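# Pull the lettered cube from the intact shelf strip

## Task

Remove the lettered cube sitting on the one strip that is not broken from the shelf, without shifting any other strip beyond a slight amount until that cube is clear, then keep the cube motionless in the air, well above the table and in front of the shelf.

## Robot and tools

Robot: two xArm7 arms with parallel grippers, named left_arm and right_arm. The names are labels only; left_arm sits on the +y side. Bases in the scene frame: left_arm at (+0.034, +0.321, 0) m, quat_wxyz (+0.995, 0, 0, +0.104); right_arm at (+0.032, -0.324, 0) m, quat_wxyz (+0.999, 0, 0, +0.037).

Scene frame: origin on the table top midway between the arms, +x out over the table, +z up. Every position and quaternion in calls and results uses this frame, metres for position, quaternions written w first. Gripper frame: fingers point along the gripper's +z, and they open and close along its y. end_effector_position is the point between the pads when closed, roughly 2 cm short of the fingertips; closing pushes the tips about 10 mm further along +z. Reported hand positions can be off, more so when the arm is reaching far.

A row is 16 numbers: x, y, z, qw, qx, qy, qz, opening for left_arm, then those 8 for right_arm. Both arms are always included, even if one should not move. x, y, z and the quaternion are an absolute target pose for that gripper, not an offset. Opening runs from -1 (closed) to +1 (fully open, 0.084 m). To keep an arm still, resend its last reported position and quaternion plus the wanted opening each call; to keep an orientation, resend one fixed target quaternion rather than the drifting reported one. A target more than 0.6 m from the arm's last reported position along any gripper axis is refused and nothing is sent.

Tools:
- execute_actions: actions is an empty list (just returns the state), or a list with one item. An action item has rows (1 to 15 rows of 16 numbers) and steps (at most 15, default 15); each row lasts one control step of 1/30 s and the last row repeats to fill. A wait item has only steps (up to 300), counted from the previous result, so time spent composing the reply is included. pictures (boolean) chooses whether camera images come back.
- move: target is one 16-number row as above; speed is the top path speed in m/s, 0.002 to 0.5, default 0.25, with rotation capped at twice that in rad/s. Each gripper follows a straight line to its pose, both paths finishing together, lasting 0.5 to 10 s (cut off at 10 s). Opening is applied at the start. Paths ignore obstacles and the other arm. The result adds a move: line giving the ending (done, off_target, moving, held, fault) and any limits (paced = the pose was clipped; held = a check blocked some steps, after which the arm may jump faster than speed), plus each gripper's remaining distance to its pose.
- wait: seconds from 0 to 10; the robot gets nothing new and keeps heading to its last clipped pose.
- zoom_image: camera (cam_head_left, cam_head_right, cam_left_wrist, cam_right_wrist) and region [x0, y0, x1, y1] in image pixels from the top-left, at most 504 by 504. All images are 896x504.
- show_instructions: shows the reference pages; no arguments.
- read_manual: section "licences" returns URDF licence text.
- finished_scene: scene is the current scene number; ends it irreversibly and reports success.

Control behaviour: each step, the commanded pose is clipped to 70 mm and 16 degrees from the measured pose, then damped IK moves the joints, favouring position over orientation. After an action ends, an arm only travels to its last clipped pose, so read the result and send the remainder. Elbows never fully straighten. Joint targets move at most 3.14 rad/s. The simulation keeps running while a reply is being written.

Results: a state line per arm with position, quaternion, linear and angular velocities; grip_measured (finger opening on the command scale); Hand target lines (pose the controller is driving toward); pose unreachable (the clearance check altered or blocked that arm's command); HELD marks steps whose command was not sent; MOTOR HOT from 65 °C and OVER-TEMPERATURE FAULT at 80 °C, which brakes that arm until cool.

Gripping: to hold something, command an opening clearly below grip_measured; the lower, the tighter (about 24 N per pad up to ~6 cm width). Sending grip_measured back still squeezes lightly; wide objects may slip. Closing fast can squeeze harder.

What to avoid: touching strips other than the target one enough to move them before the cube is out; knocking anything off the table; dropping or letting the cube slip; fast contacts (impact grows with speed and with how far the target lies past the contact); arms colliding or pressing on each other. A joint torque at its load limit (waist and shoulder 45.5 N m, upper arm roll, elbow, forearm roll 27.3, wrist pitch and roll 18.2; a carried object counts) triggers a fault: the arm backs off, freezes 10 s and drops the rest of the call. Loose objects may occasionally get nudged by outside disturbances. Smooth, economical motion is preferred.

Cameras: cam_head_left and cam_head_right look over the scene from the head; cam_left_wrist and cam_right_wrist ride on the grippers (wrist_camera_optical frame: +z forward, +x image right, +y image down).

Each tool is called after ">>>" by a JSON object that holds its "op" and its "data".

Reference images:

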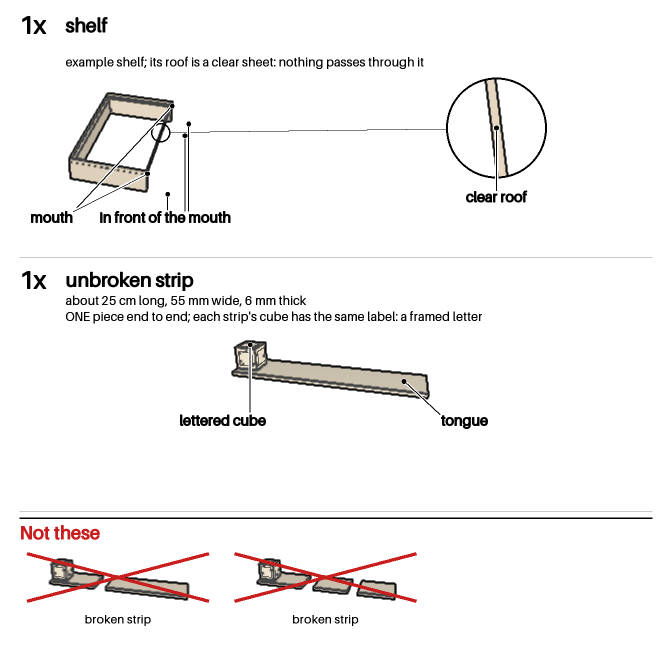

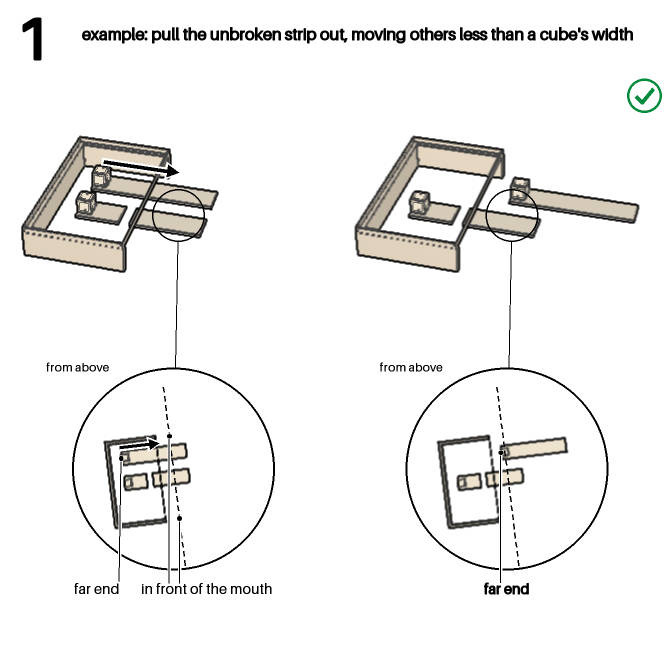

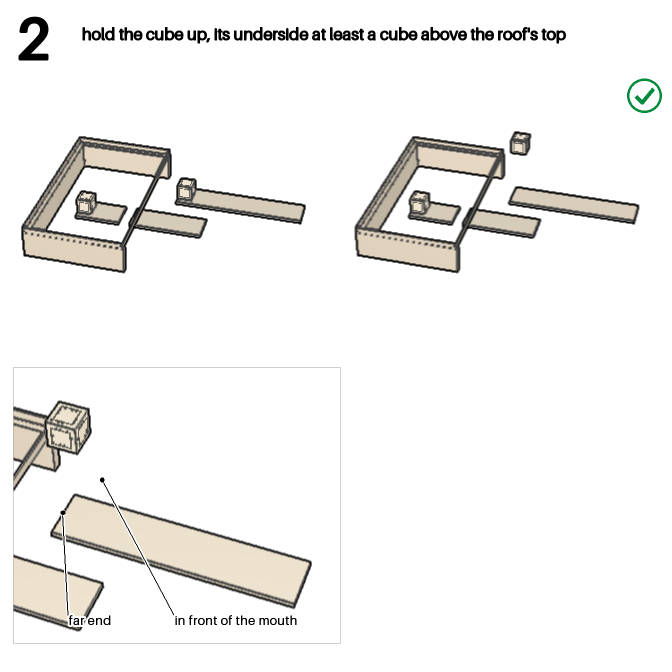

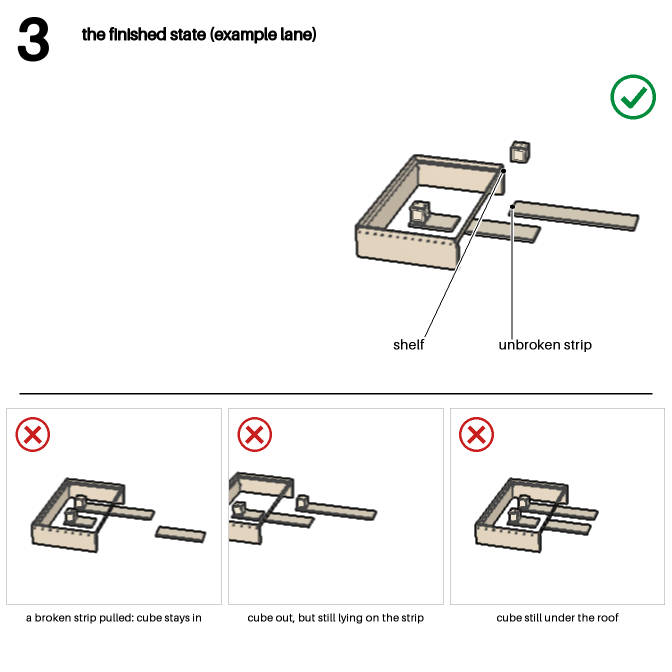

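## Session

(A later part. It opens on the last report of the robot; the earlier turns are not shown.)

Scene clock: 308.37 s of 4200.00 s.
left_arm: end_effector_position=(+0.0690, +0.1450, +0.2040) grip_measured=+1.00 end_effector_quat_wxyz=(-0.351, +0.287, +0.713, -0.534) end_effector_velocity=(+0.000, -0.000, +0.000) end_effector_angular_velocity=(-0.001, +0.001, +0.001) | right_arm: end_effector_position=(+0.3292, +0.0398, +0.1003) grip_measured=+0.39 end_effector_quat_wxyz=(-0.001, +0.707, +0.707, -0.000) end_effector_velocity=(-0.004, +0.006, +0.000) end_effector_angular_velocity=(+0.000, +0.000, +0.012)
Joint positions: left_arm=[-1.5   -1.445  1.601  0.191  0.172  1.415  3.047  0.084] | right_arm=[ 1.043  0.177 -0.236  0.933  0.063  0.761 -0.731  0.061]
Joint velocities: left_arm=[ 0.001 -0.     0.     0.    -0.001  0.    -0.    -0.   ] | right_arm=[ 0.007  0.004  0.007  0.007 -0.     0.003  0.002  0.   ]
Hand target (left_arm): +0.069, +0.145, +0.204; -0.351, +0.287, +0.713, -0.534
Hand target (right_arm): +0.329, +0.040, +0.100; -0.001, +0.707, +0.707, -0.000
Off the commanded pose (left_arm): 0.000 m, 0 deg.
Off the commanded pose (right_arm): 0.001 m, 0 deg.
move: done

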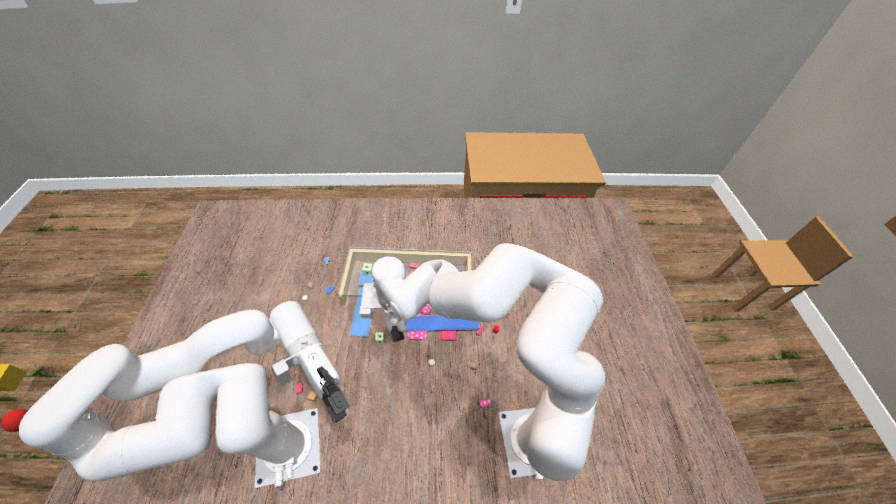

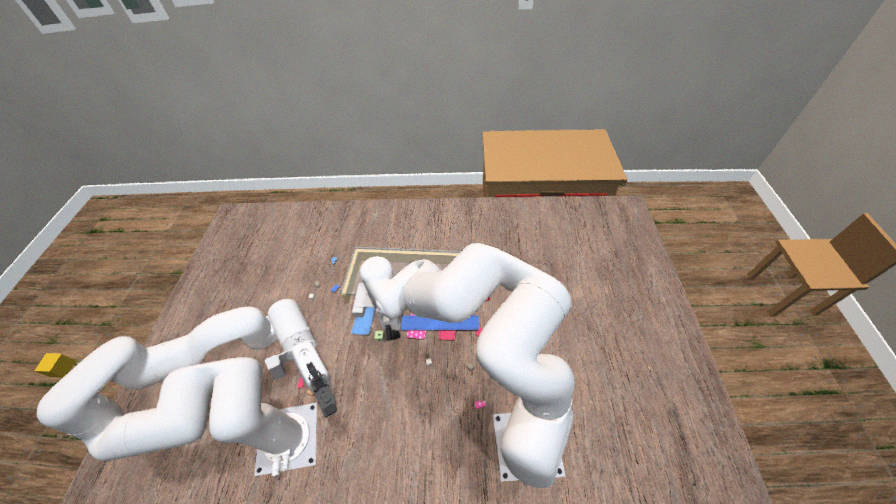

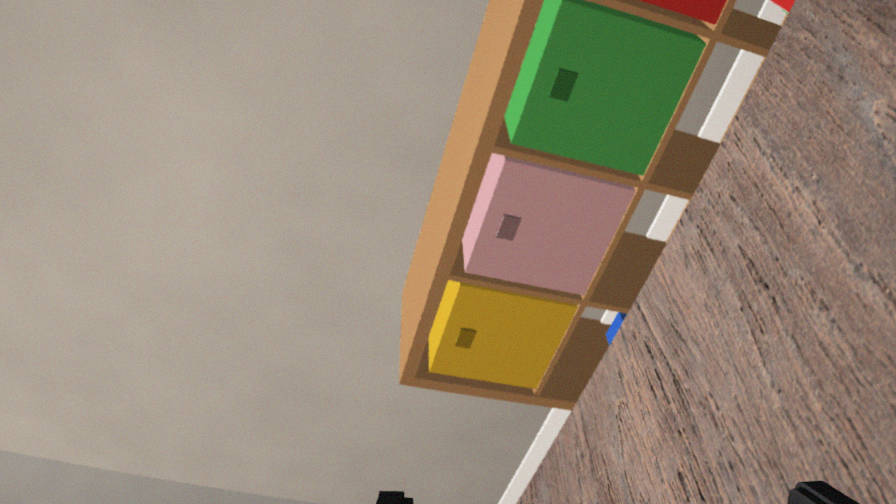

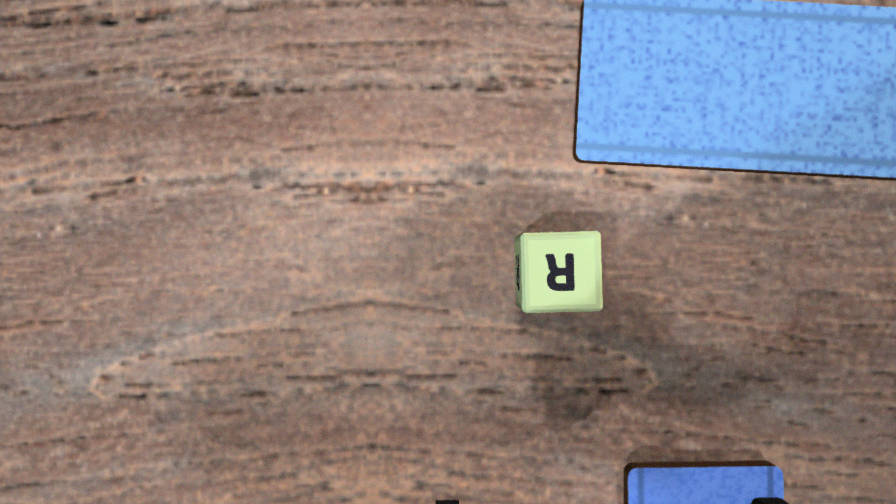

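Cube at ≈(0.330,0.102).

>>> {"op": "move", "data": {"target": [0.069,0.145,0.204,-0.351,0.287,0.713,-0.534,1,0.33,0.102,0.07,0,0.707,0.707,0,0.3], "speed": 0.15}}

>>> {"op": "move", "data": {"target": [0.069,0.145,0.204,-0.351,0.287,0.713,-0.534,1,0.33,0.102,0.028,0,0.707,0.707,0,0.3], "speed": 0.08}}

>>> {"op": "move", "data": {"target": [0.069,0.145,0.204,-0.351,0.287,0.713,-0.534,1,0.33,0.102,0.028,0,0.707,0.707,0,-1]}}

>>> {"op": "move", "data": {"target": [0.069,0.145,0.204,-0.351,0.287,0.713,-0.534,1,0.34,0.06,0.22,0,0.707,0.707,0,-1], "speed": 0.15}}

Scene clock: 312.90 s of 4200.00 s.
left_arm: end_effector_position=(+0.0690, +0.1450, +0.2040) grip_measured=+1.00 end_effector_quat_wxyz=(-0.351, +0.287, +0.713, -0.534) end_effector_velocity=(-0.000, +0.000, +0.000) end_effector_angular_velocity=(+0.000, +0.000, -0.001) | right_arm: end_effector_position=(+0.3301, +0.1019, +0.0704) grip_measured=+0.29 end_effector_quat_wxyz=(-0.000, +0.707, +0.707, +0.000) end_effector_velocity=(-0.004, +0.002, -0.002) end_effector_angular_velocity=(-0.003, +0.003, +0.008)
Joint positions: left_arm=[-1.5   -1.445  1.601  0.191  0.172  1.415  3.047  0.084] | right_arm=[ 1.07   0.377 -0.194  1.116  0.106  0.748 -0.684  0.056]
Joint velocities: left_arm=[-0.    -0.     0.    -0.    -0.     0.001 -0.    -0.   ] | right_arm=[0.004 0.006 0.004 0.003 0.    0.001 0.    0.   ]
Hand target (left_arm): +0.069, +0.145, +0.204; -0.351, +0.287, +0.713, -0.534
Hand target (right_arm): +0.330, +0.102, +0.070; -0.000, +0.707, +0.707, -0.000
Off the commanded pose (left_arm): 0.000 m, 0 deg.
Off the commanded pose (right_arm): 0.000 m, 0 deg.
After step 90, 0.63 s passed at rest.
move: done

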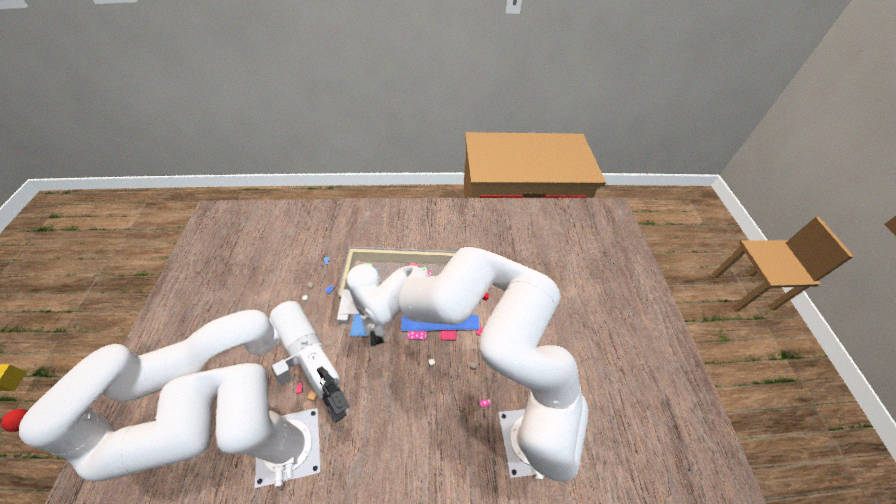

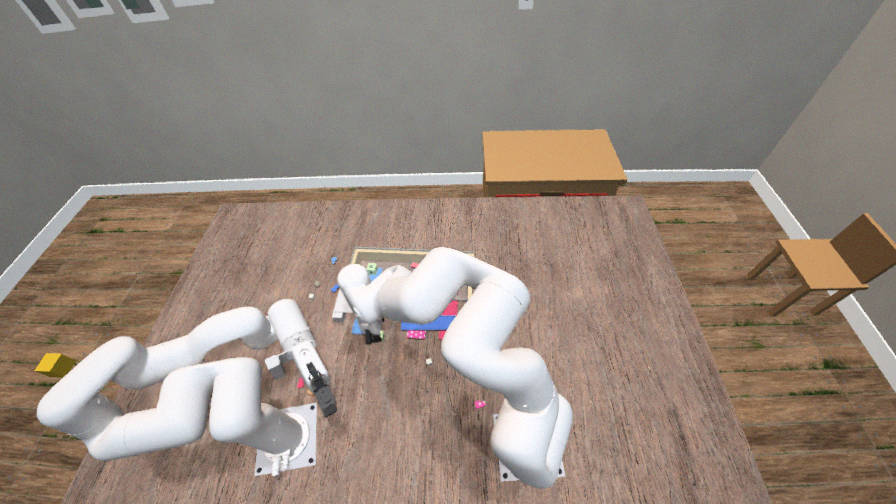

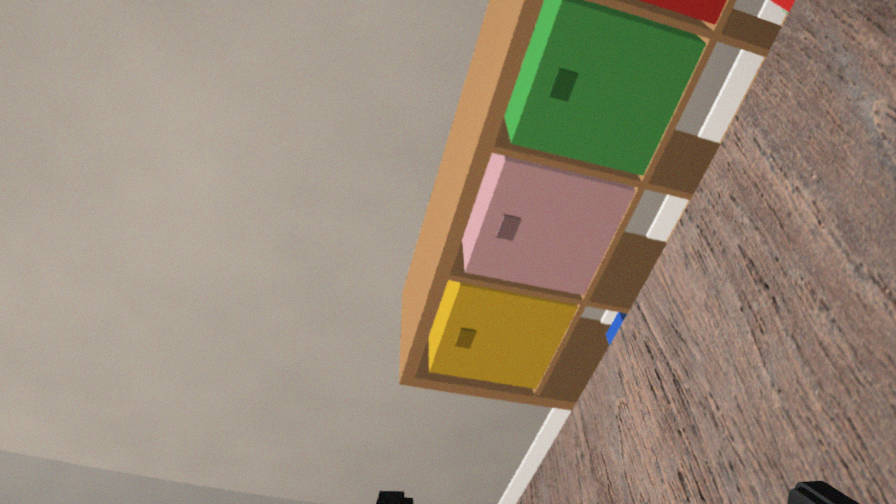

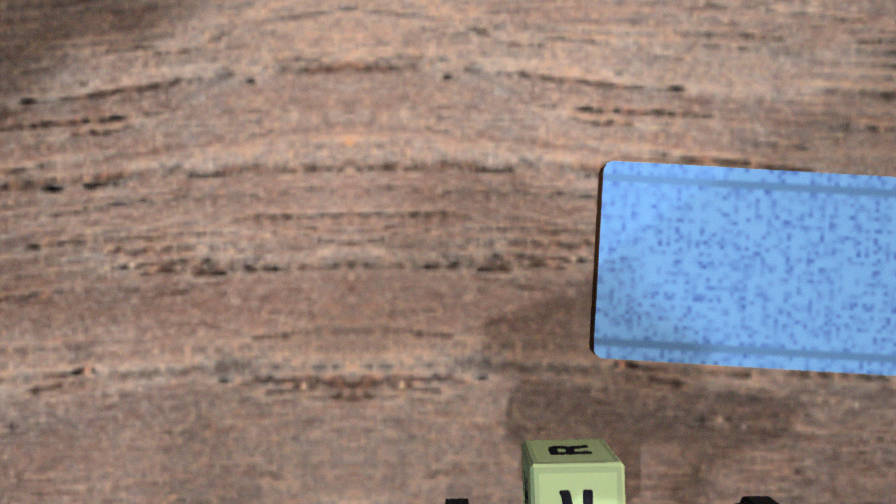

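Scene clock: 313.77 s of 4200.00 s.
left_arm: end_effector_position=(+0.0690, +0.1450, +0.2040) grip_measured=+1.00 end_effector_quat_wxyz=(-0.351, +0.287, +0.713, -0.534) end_effector_velocity=(+0.000, -0.000, +0.000) end_effector_angular_velocity=(-0.001, +0.001, +0.000) | right_arm: end_effector_position=(+0.3302, +0.1025, +0.0284) grip_measured=+0.29 end_effector_quat_wxyz=(-0.000, +0.707, +0.707, +0.000) end_effector_velocity=(+0.000, -0.000, -0.001) end_effector_angular_velocity=(+0.000, -0.001, +0.000)
Joint positions: left_arm=[-1.5   -1.445  1.601  0.191  0.172  1.415  3.047  0.084] | right_arm=[ 1.059  0.465 -0.179  1.105  0.133  0.65  -0.703  0.056]
Joint velocities: left_arm=[-0.    -0.    -0.    -0.    -0.001 -0.001  0.     0.   ] | right_arm=[-0.001  0.002  0.001 -0.     0.    -0.003 -0.001  0.   ]
Hand target (left_arm): +0.069, +0.145, +0.204; -0.351, +0.287, +0.713, -0.534
Hand target (right_arm): +0.330, +0.102, +0.028; -0.000, +0.707, +0.707, -0.000
Off the commanded pose (left_arm): 0.000 m, 0 deg.
Off the commanded pose (right_arm): 0.001 m, 0 deg.
move: done

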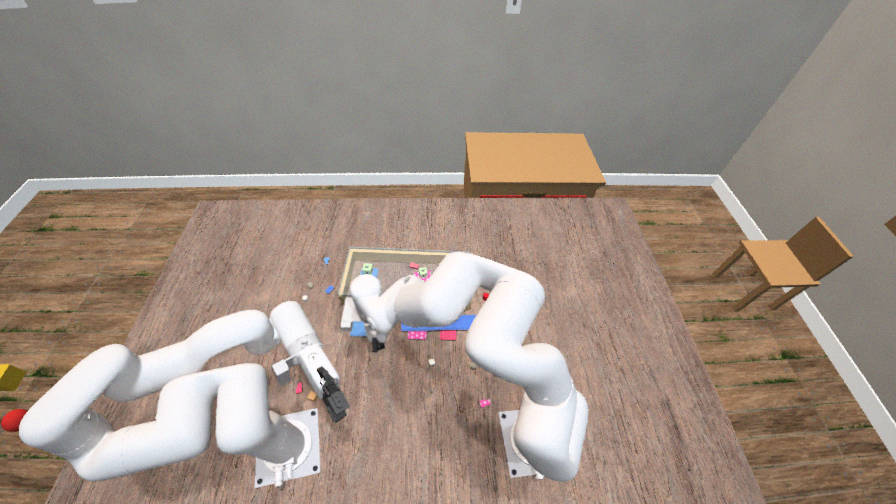

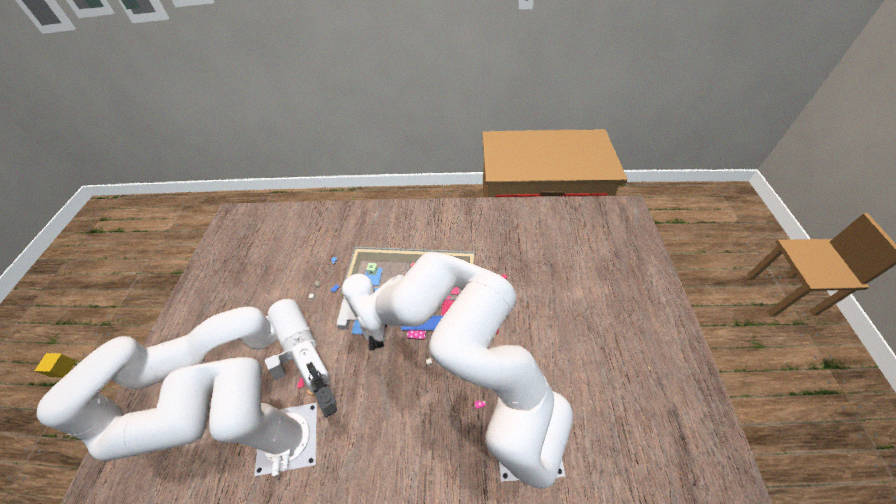

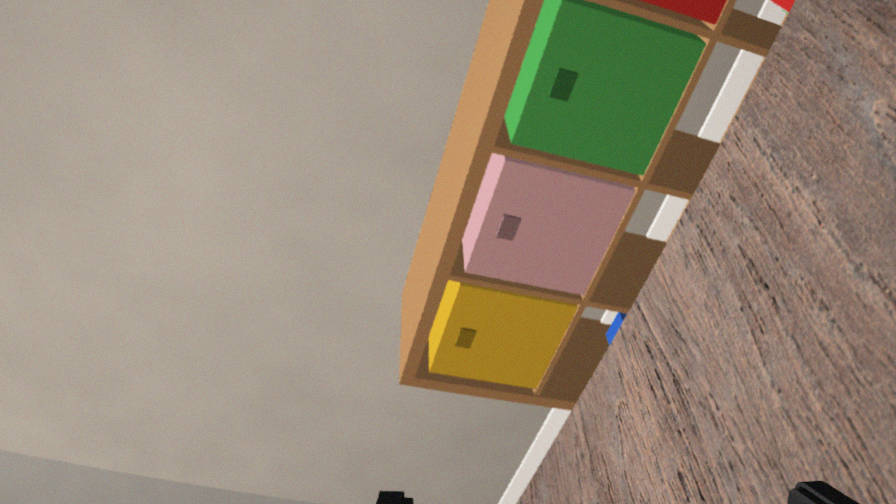

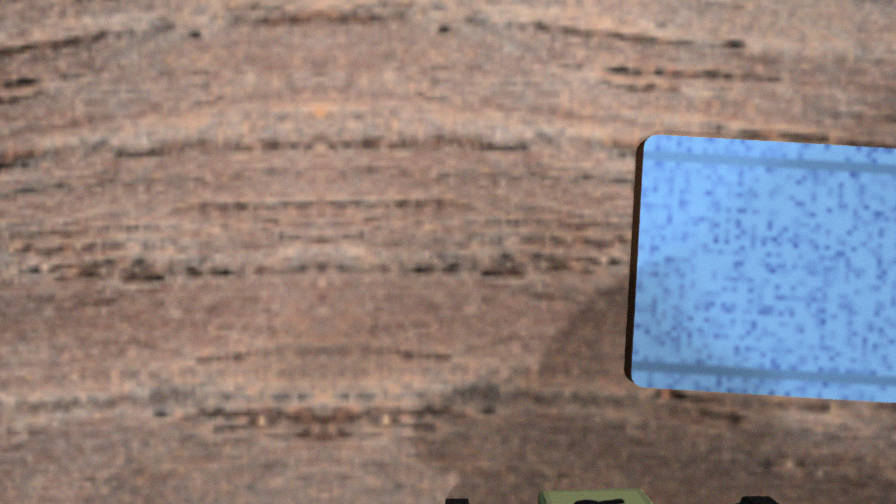

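Scene clock: 314.47 s of 4200.00 s.
left_arm: end_effector_position=(+0.0690, +0.1450, +0.2040) grip_measured=+1.00 end_effector_quat_wxyz=(-0.351, +0.287, +0.713, -0.534) end_effector_velocity=(-0.000, +0.000, +0.000) end_effector_angular_velocity=(-0.000, +0.000, -0.001) | right_arm: end_effector_position=(+0.3302, +0.1023, +0.0284) grip_measured=-0.45 end_effector_quat_wxyz=(-0.000, +0.707, +0.707, +0.001) end_effector_velocity=(-0.000, -0.000, -0.001) end_effector_angular_velocity=(-0.001, +0.000, +0.000)
Joint positions: left_arm=[-1.5   -1.445  1.601  0.191  0.172  1.415  3.047  0.084] | right_arm=[ 1.06   0.464 -0.179  1.104  0.132  0.649 -0.702  0.024]
Joint velocities: left_arm=[-0. -0.  0.  0. -0.  0.  0. -0.] | right_arm=[ 0.     0.001 -0.    -0.    -0.     0.    -0.    -0.   ]
Hand target (left_arm): +0.069, +0.145, +0.204; -0.351, +0.287, +0.713, -0.534
Hand target (right_arm): +0.330, +0.102, +0.028; +0.000, +0.707, +0.707, -0.000
Off the commanded pose (left_arm): 0.000 m, 0 deg.
Off the commanded pose (right_arm): 0.001 m, 0 deg.
move: done

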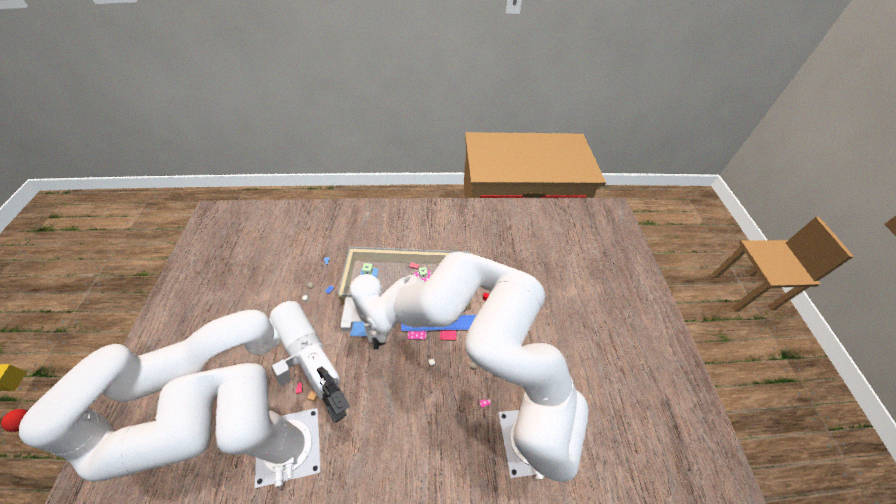

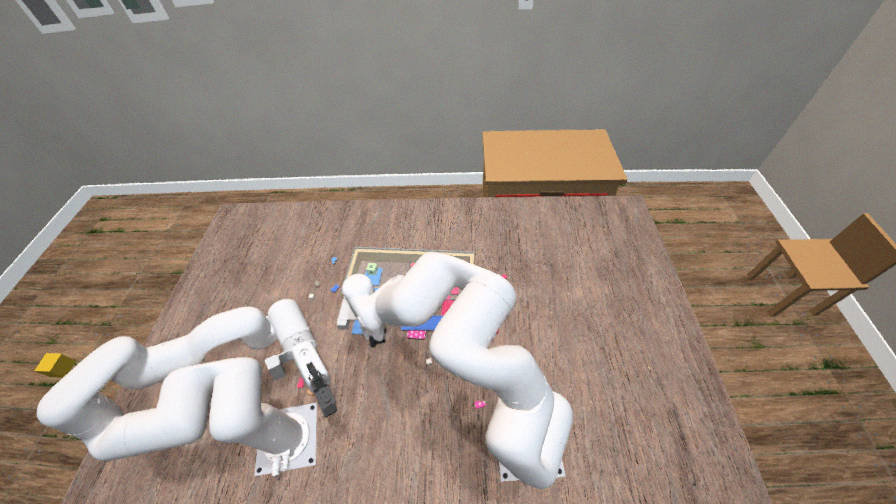

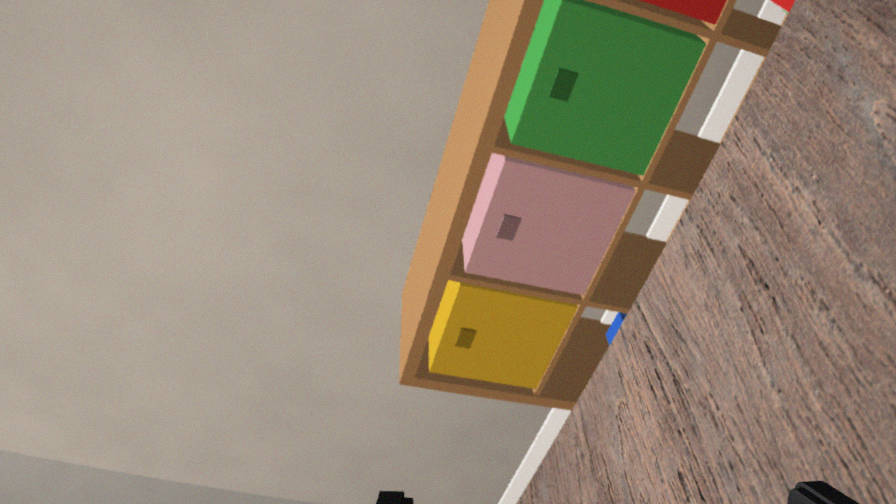

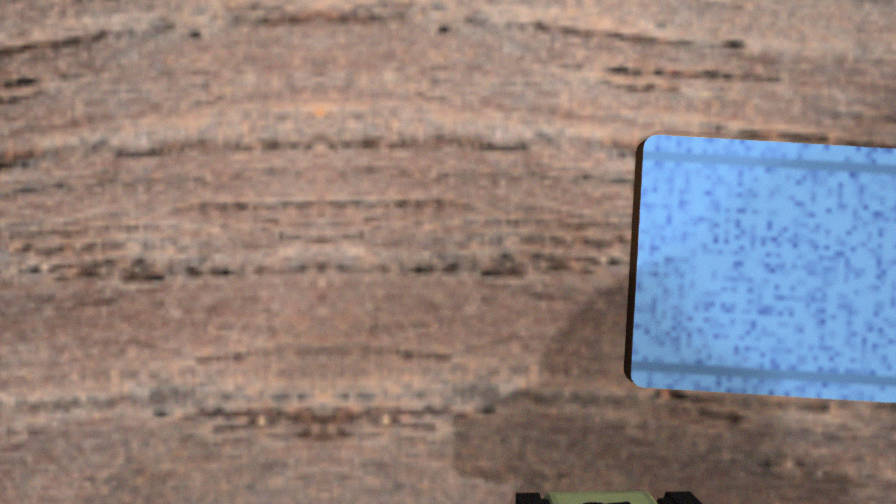

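Scene clock: 316.20 s of 4200.00 s.
left_arm: end_effector_position=(+0.0690, +0.1450, +0.2040) grip_measured=+1.00 end_effector_quat_wxyz=(-0.351, +0.287, +0.713, -0.534) end_effector_velocity=(+0.000, -0.000, -0.000) end_effector_angular_velocity=(+0.001, -0.001, -0.000) | right_arm: end_effector_position=(+0.3396, +0.0590, +0.2194) grip_measured=-0.45 end_effector_quat_wxyz=(+0.001, +0.707, +0.707, -0.001) end_effector_velocity=(+0.002, +0.000, +0.005) end_effector_angular_velocity=(+0.008, -0.004, -0.003)
Joint positions: left_arm=[-1.5   -1.445  1.601  0.191  0.172  1.415  3.047  0.084] | right_arm=[ 1.054  0.08  -0.24   1.184  0.019  1.108 -0.691  0.024]
Joint velocities: left_arm=[-0.    -0.     0.     0.     0.001 -0.    -0.    -0.   ] | right_arm=[-0.002 -0.006 -0.001  0.006  0.     0.003  0.    -0.   ]
Hand target (left_arm): +0.069, +0.145, +0.204; -0.351, +0.287, +0.713, -0.534
Hand target (right_arm): +0.340, +0.059, +0.220; +0.001, +0.707, +0.707, +0.000
Off the commanded pose (left_arm): 0.000 m, 0 deg.
Off the commanded pose (right_arm): 0.001 m, 0 deg.
move: done

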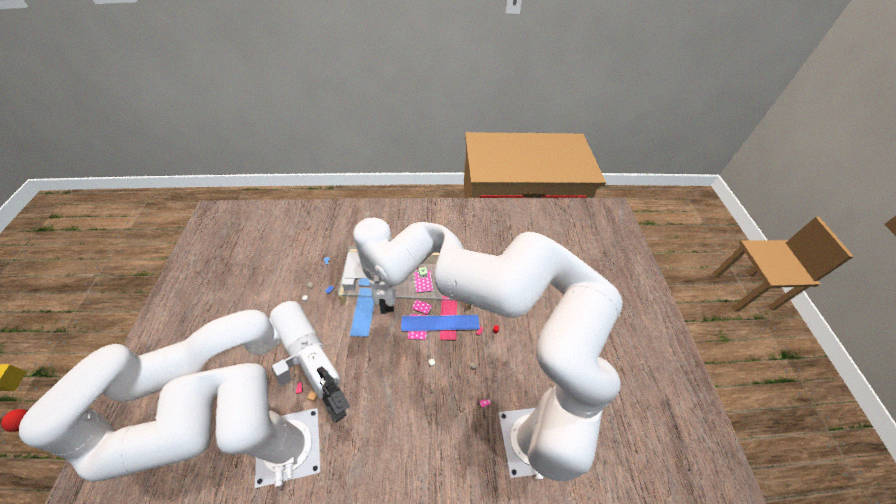

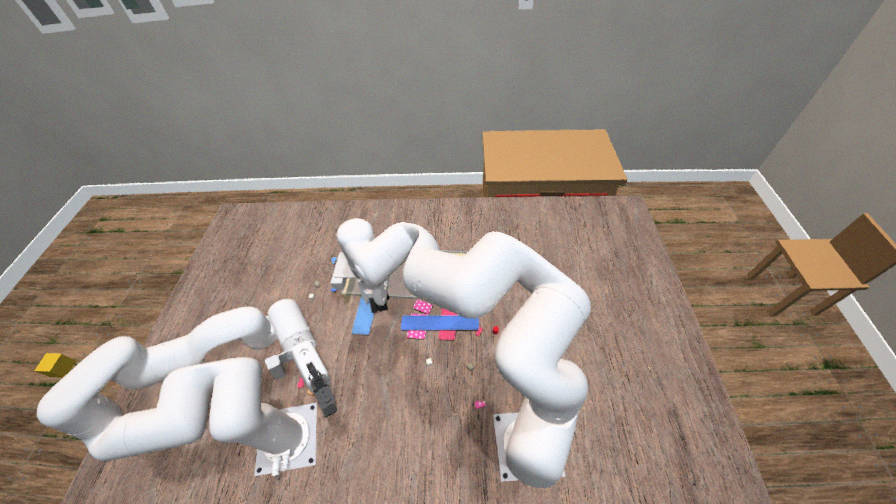

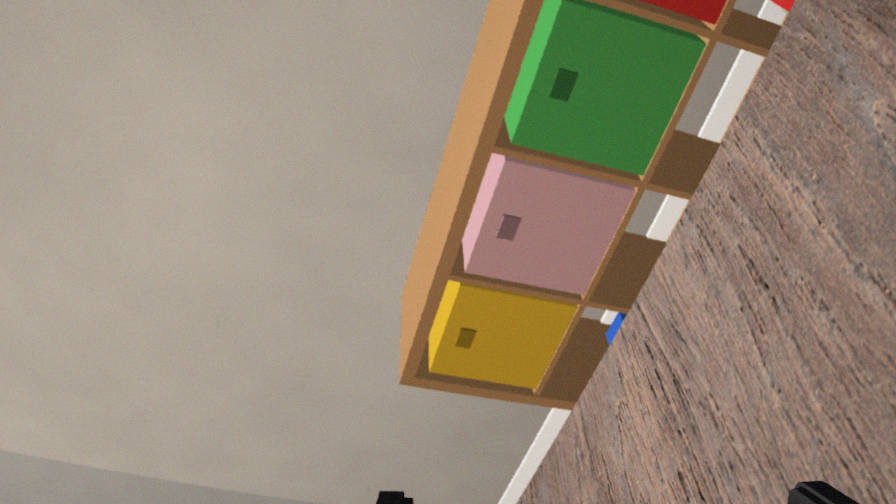

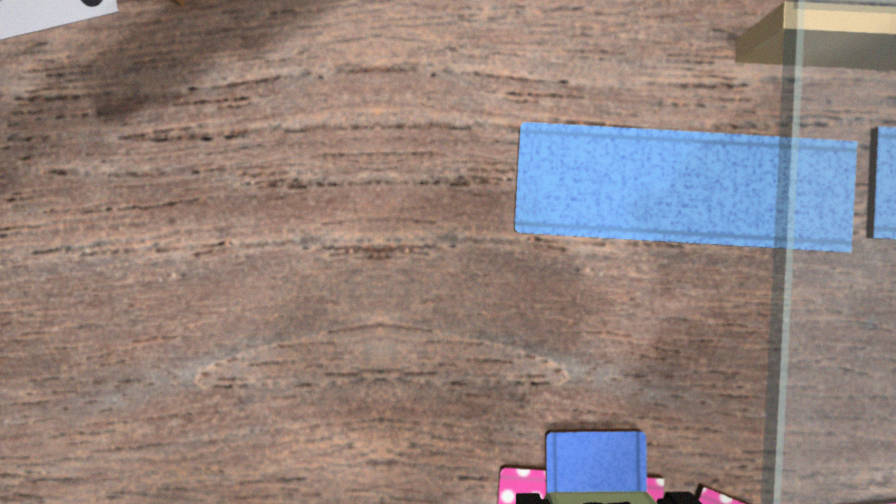

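>>> {"op": "finished_scene", "data": {"scene": 1}}

The scene is finished: the task was done.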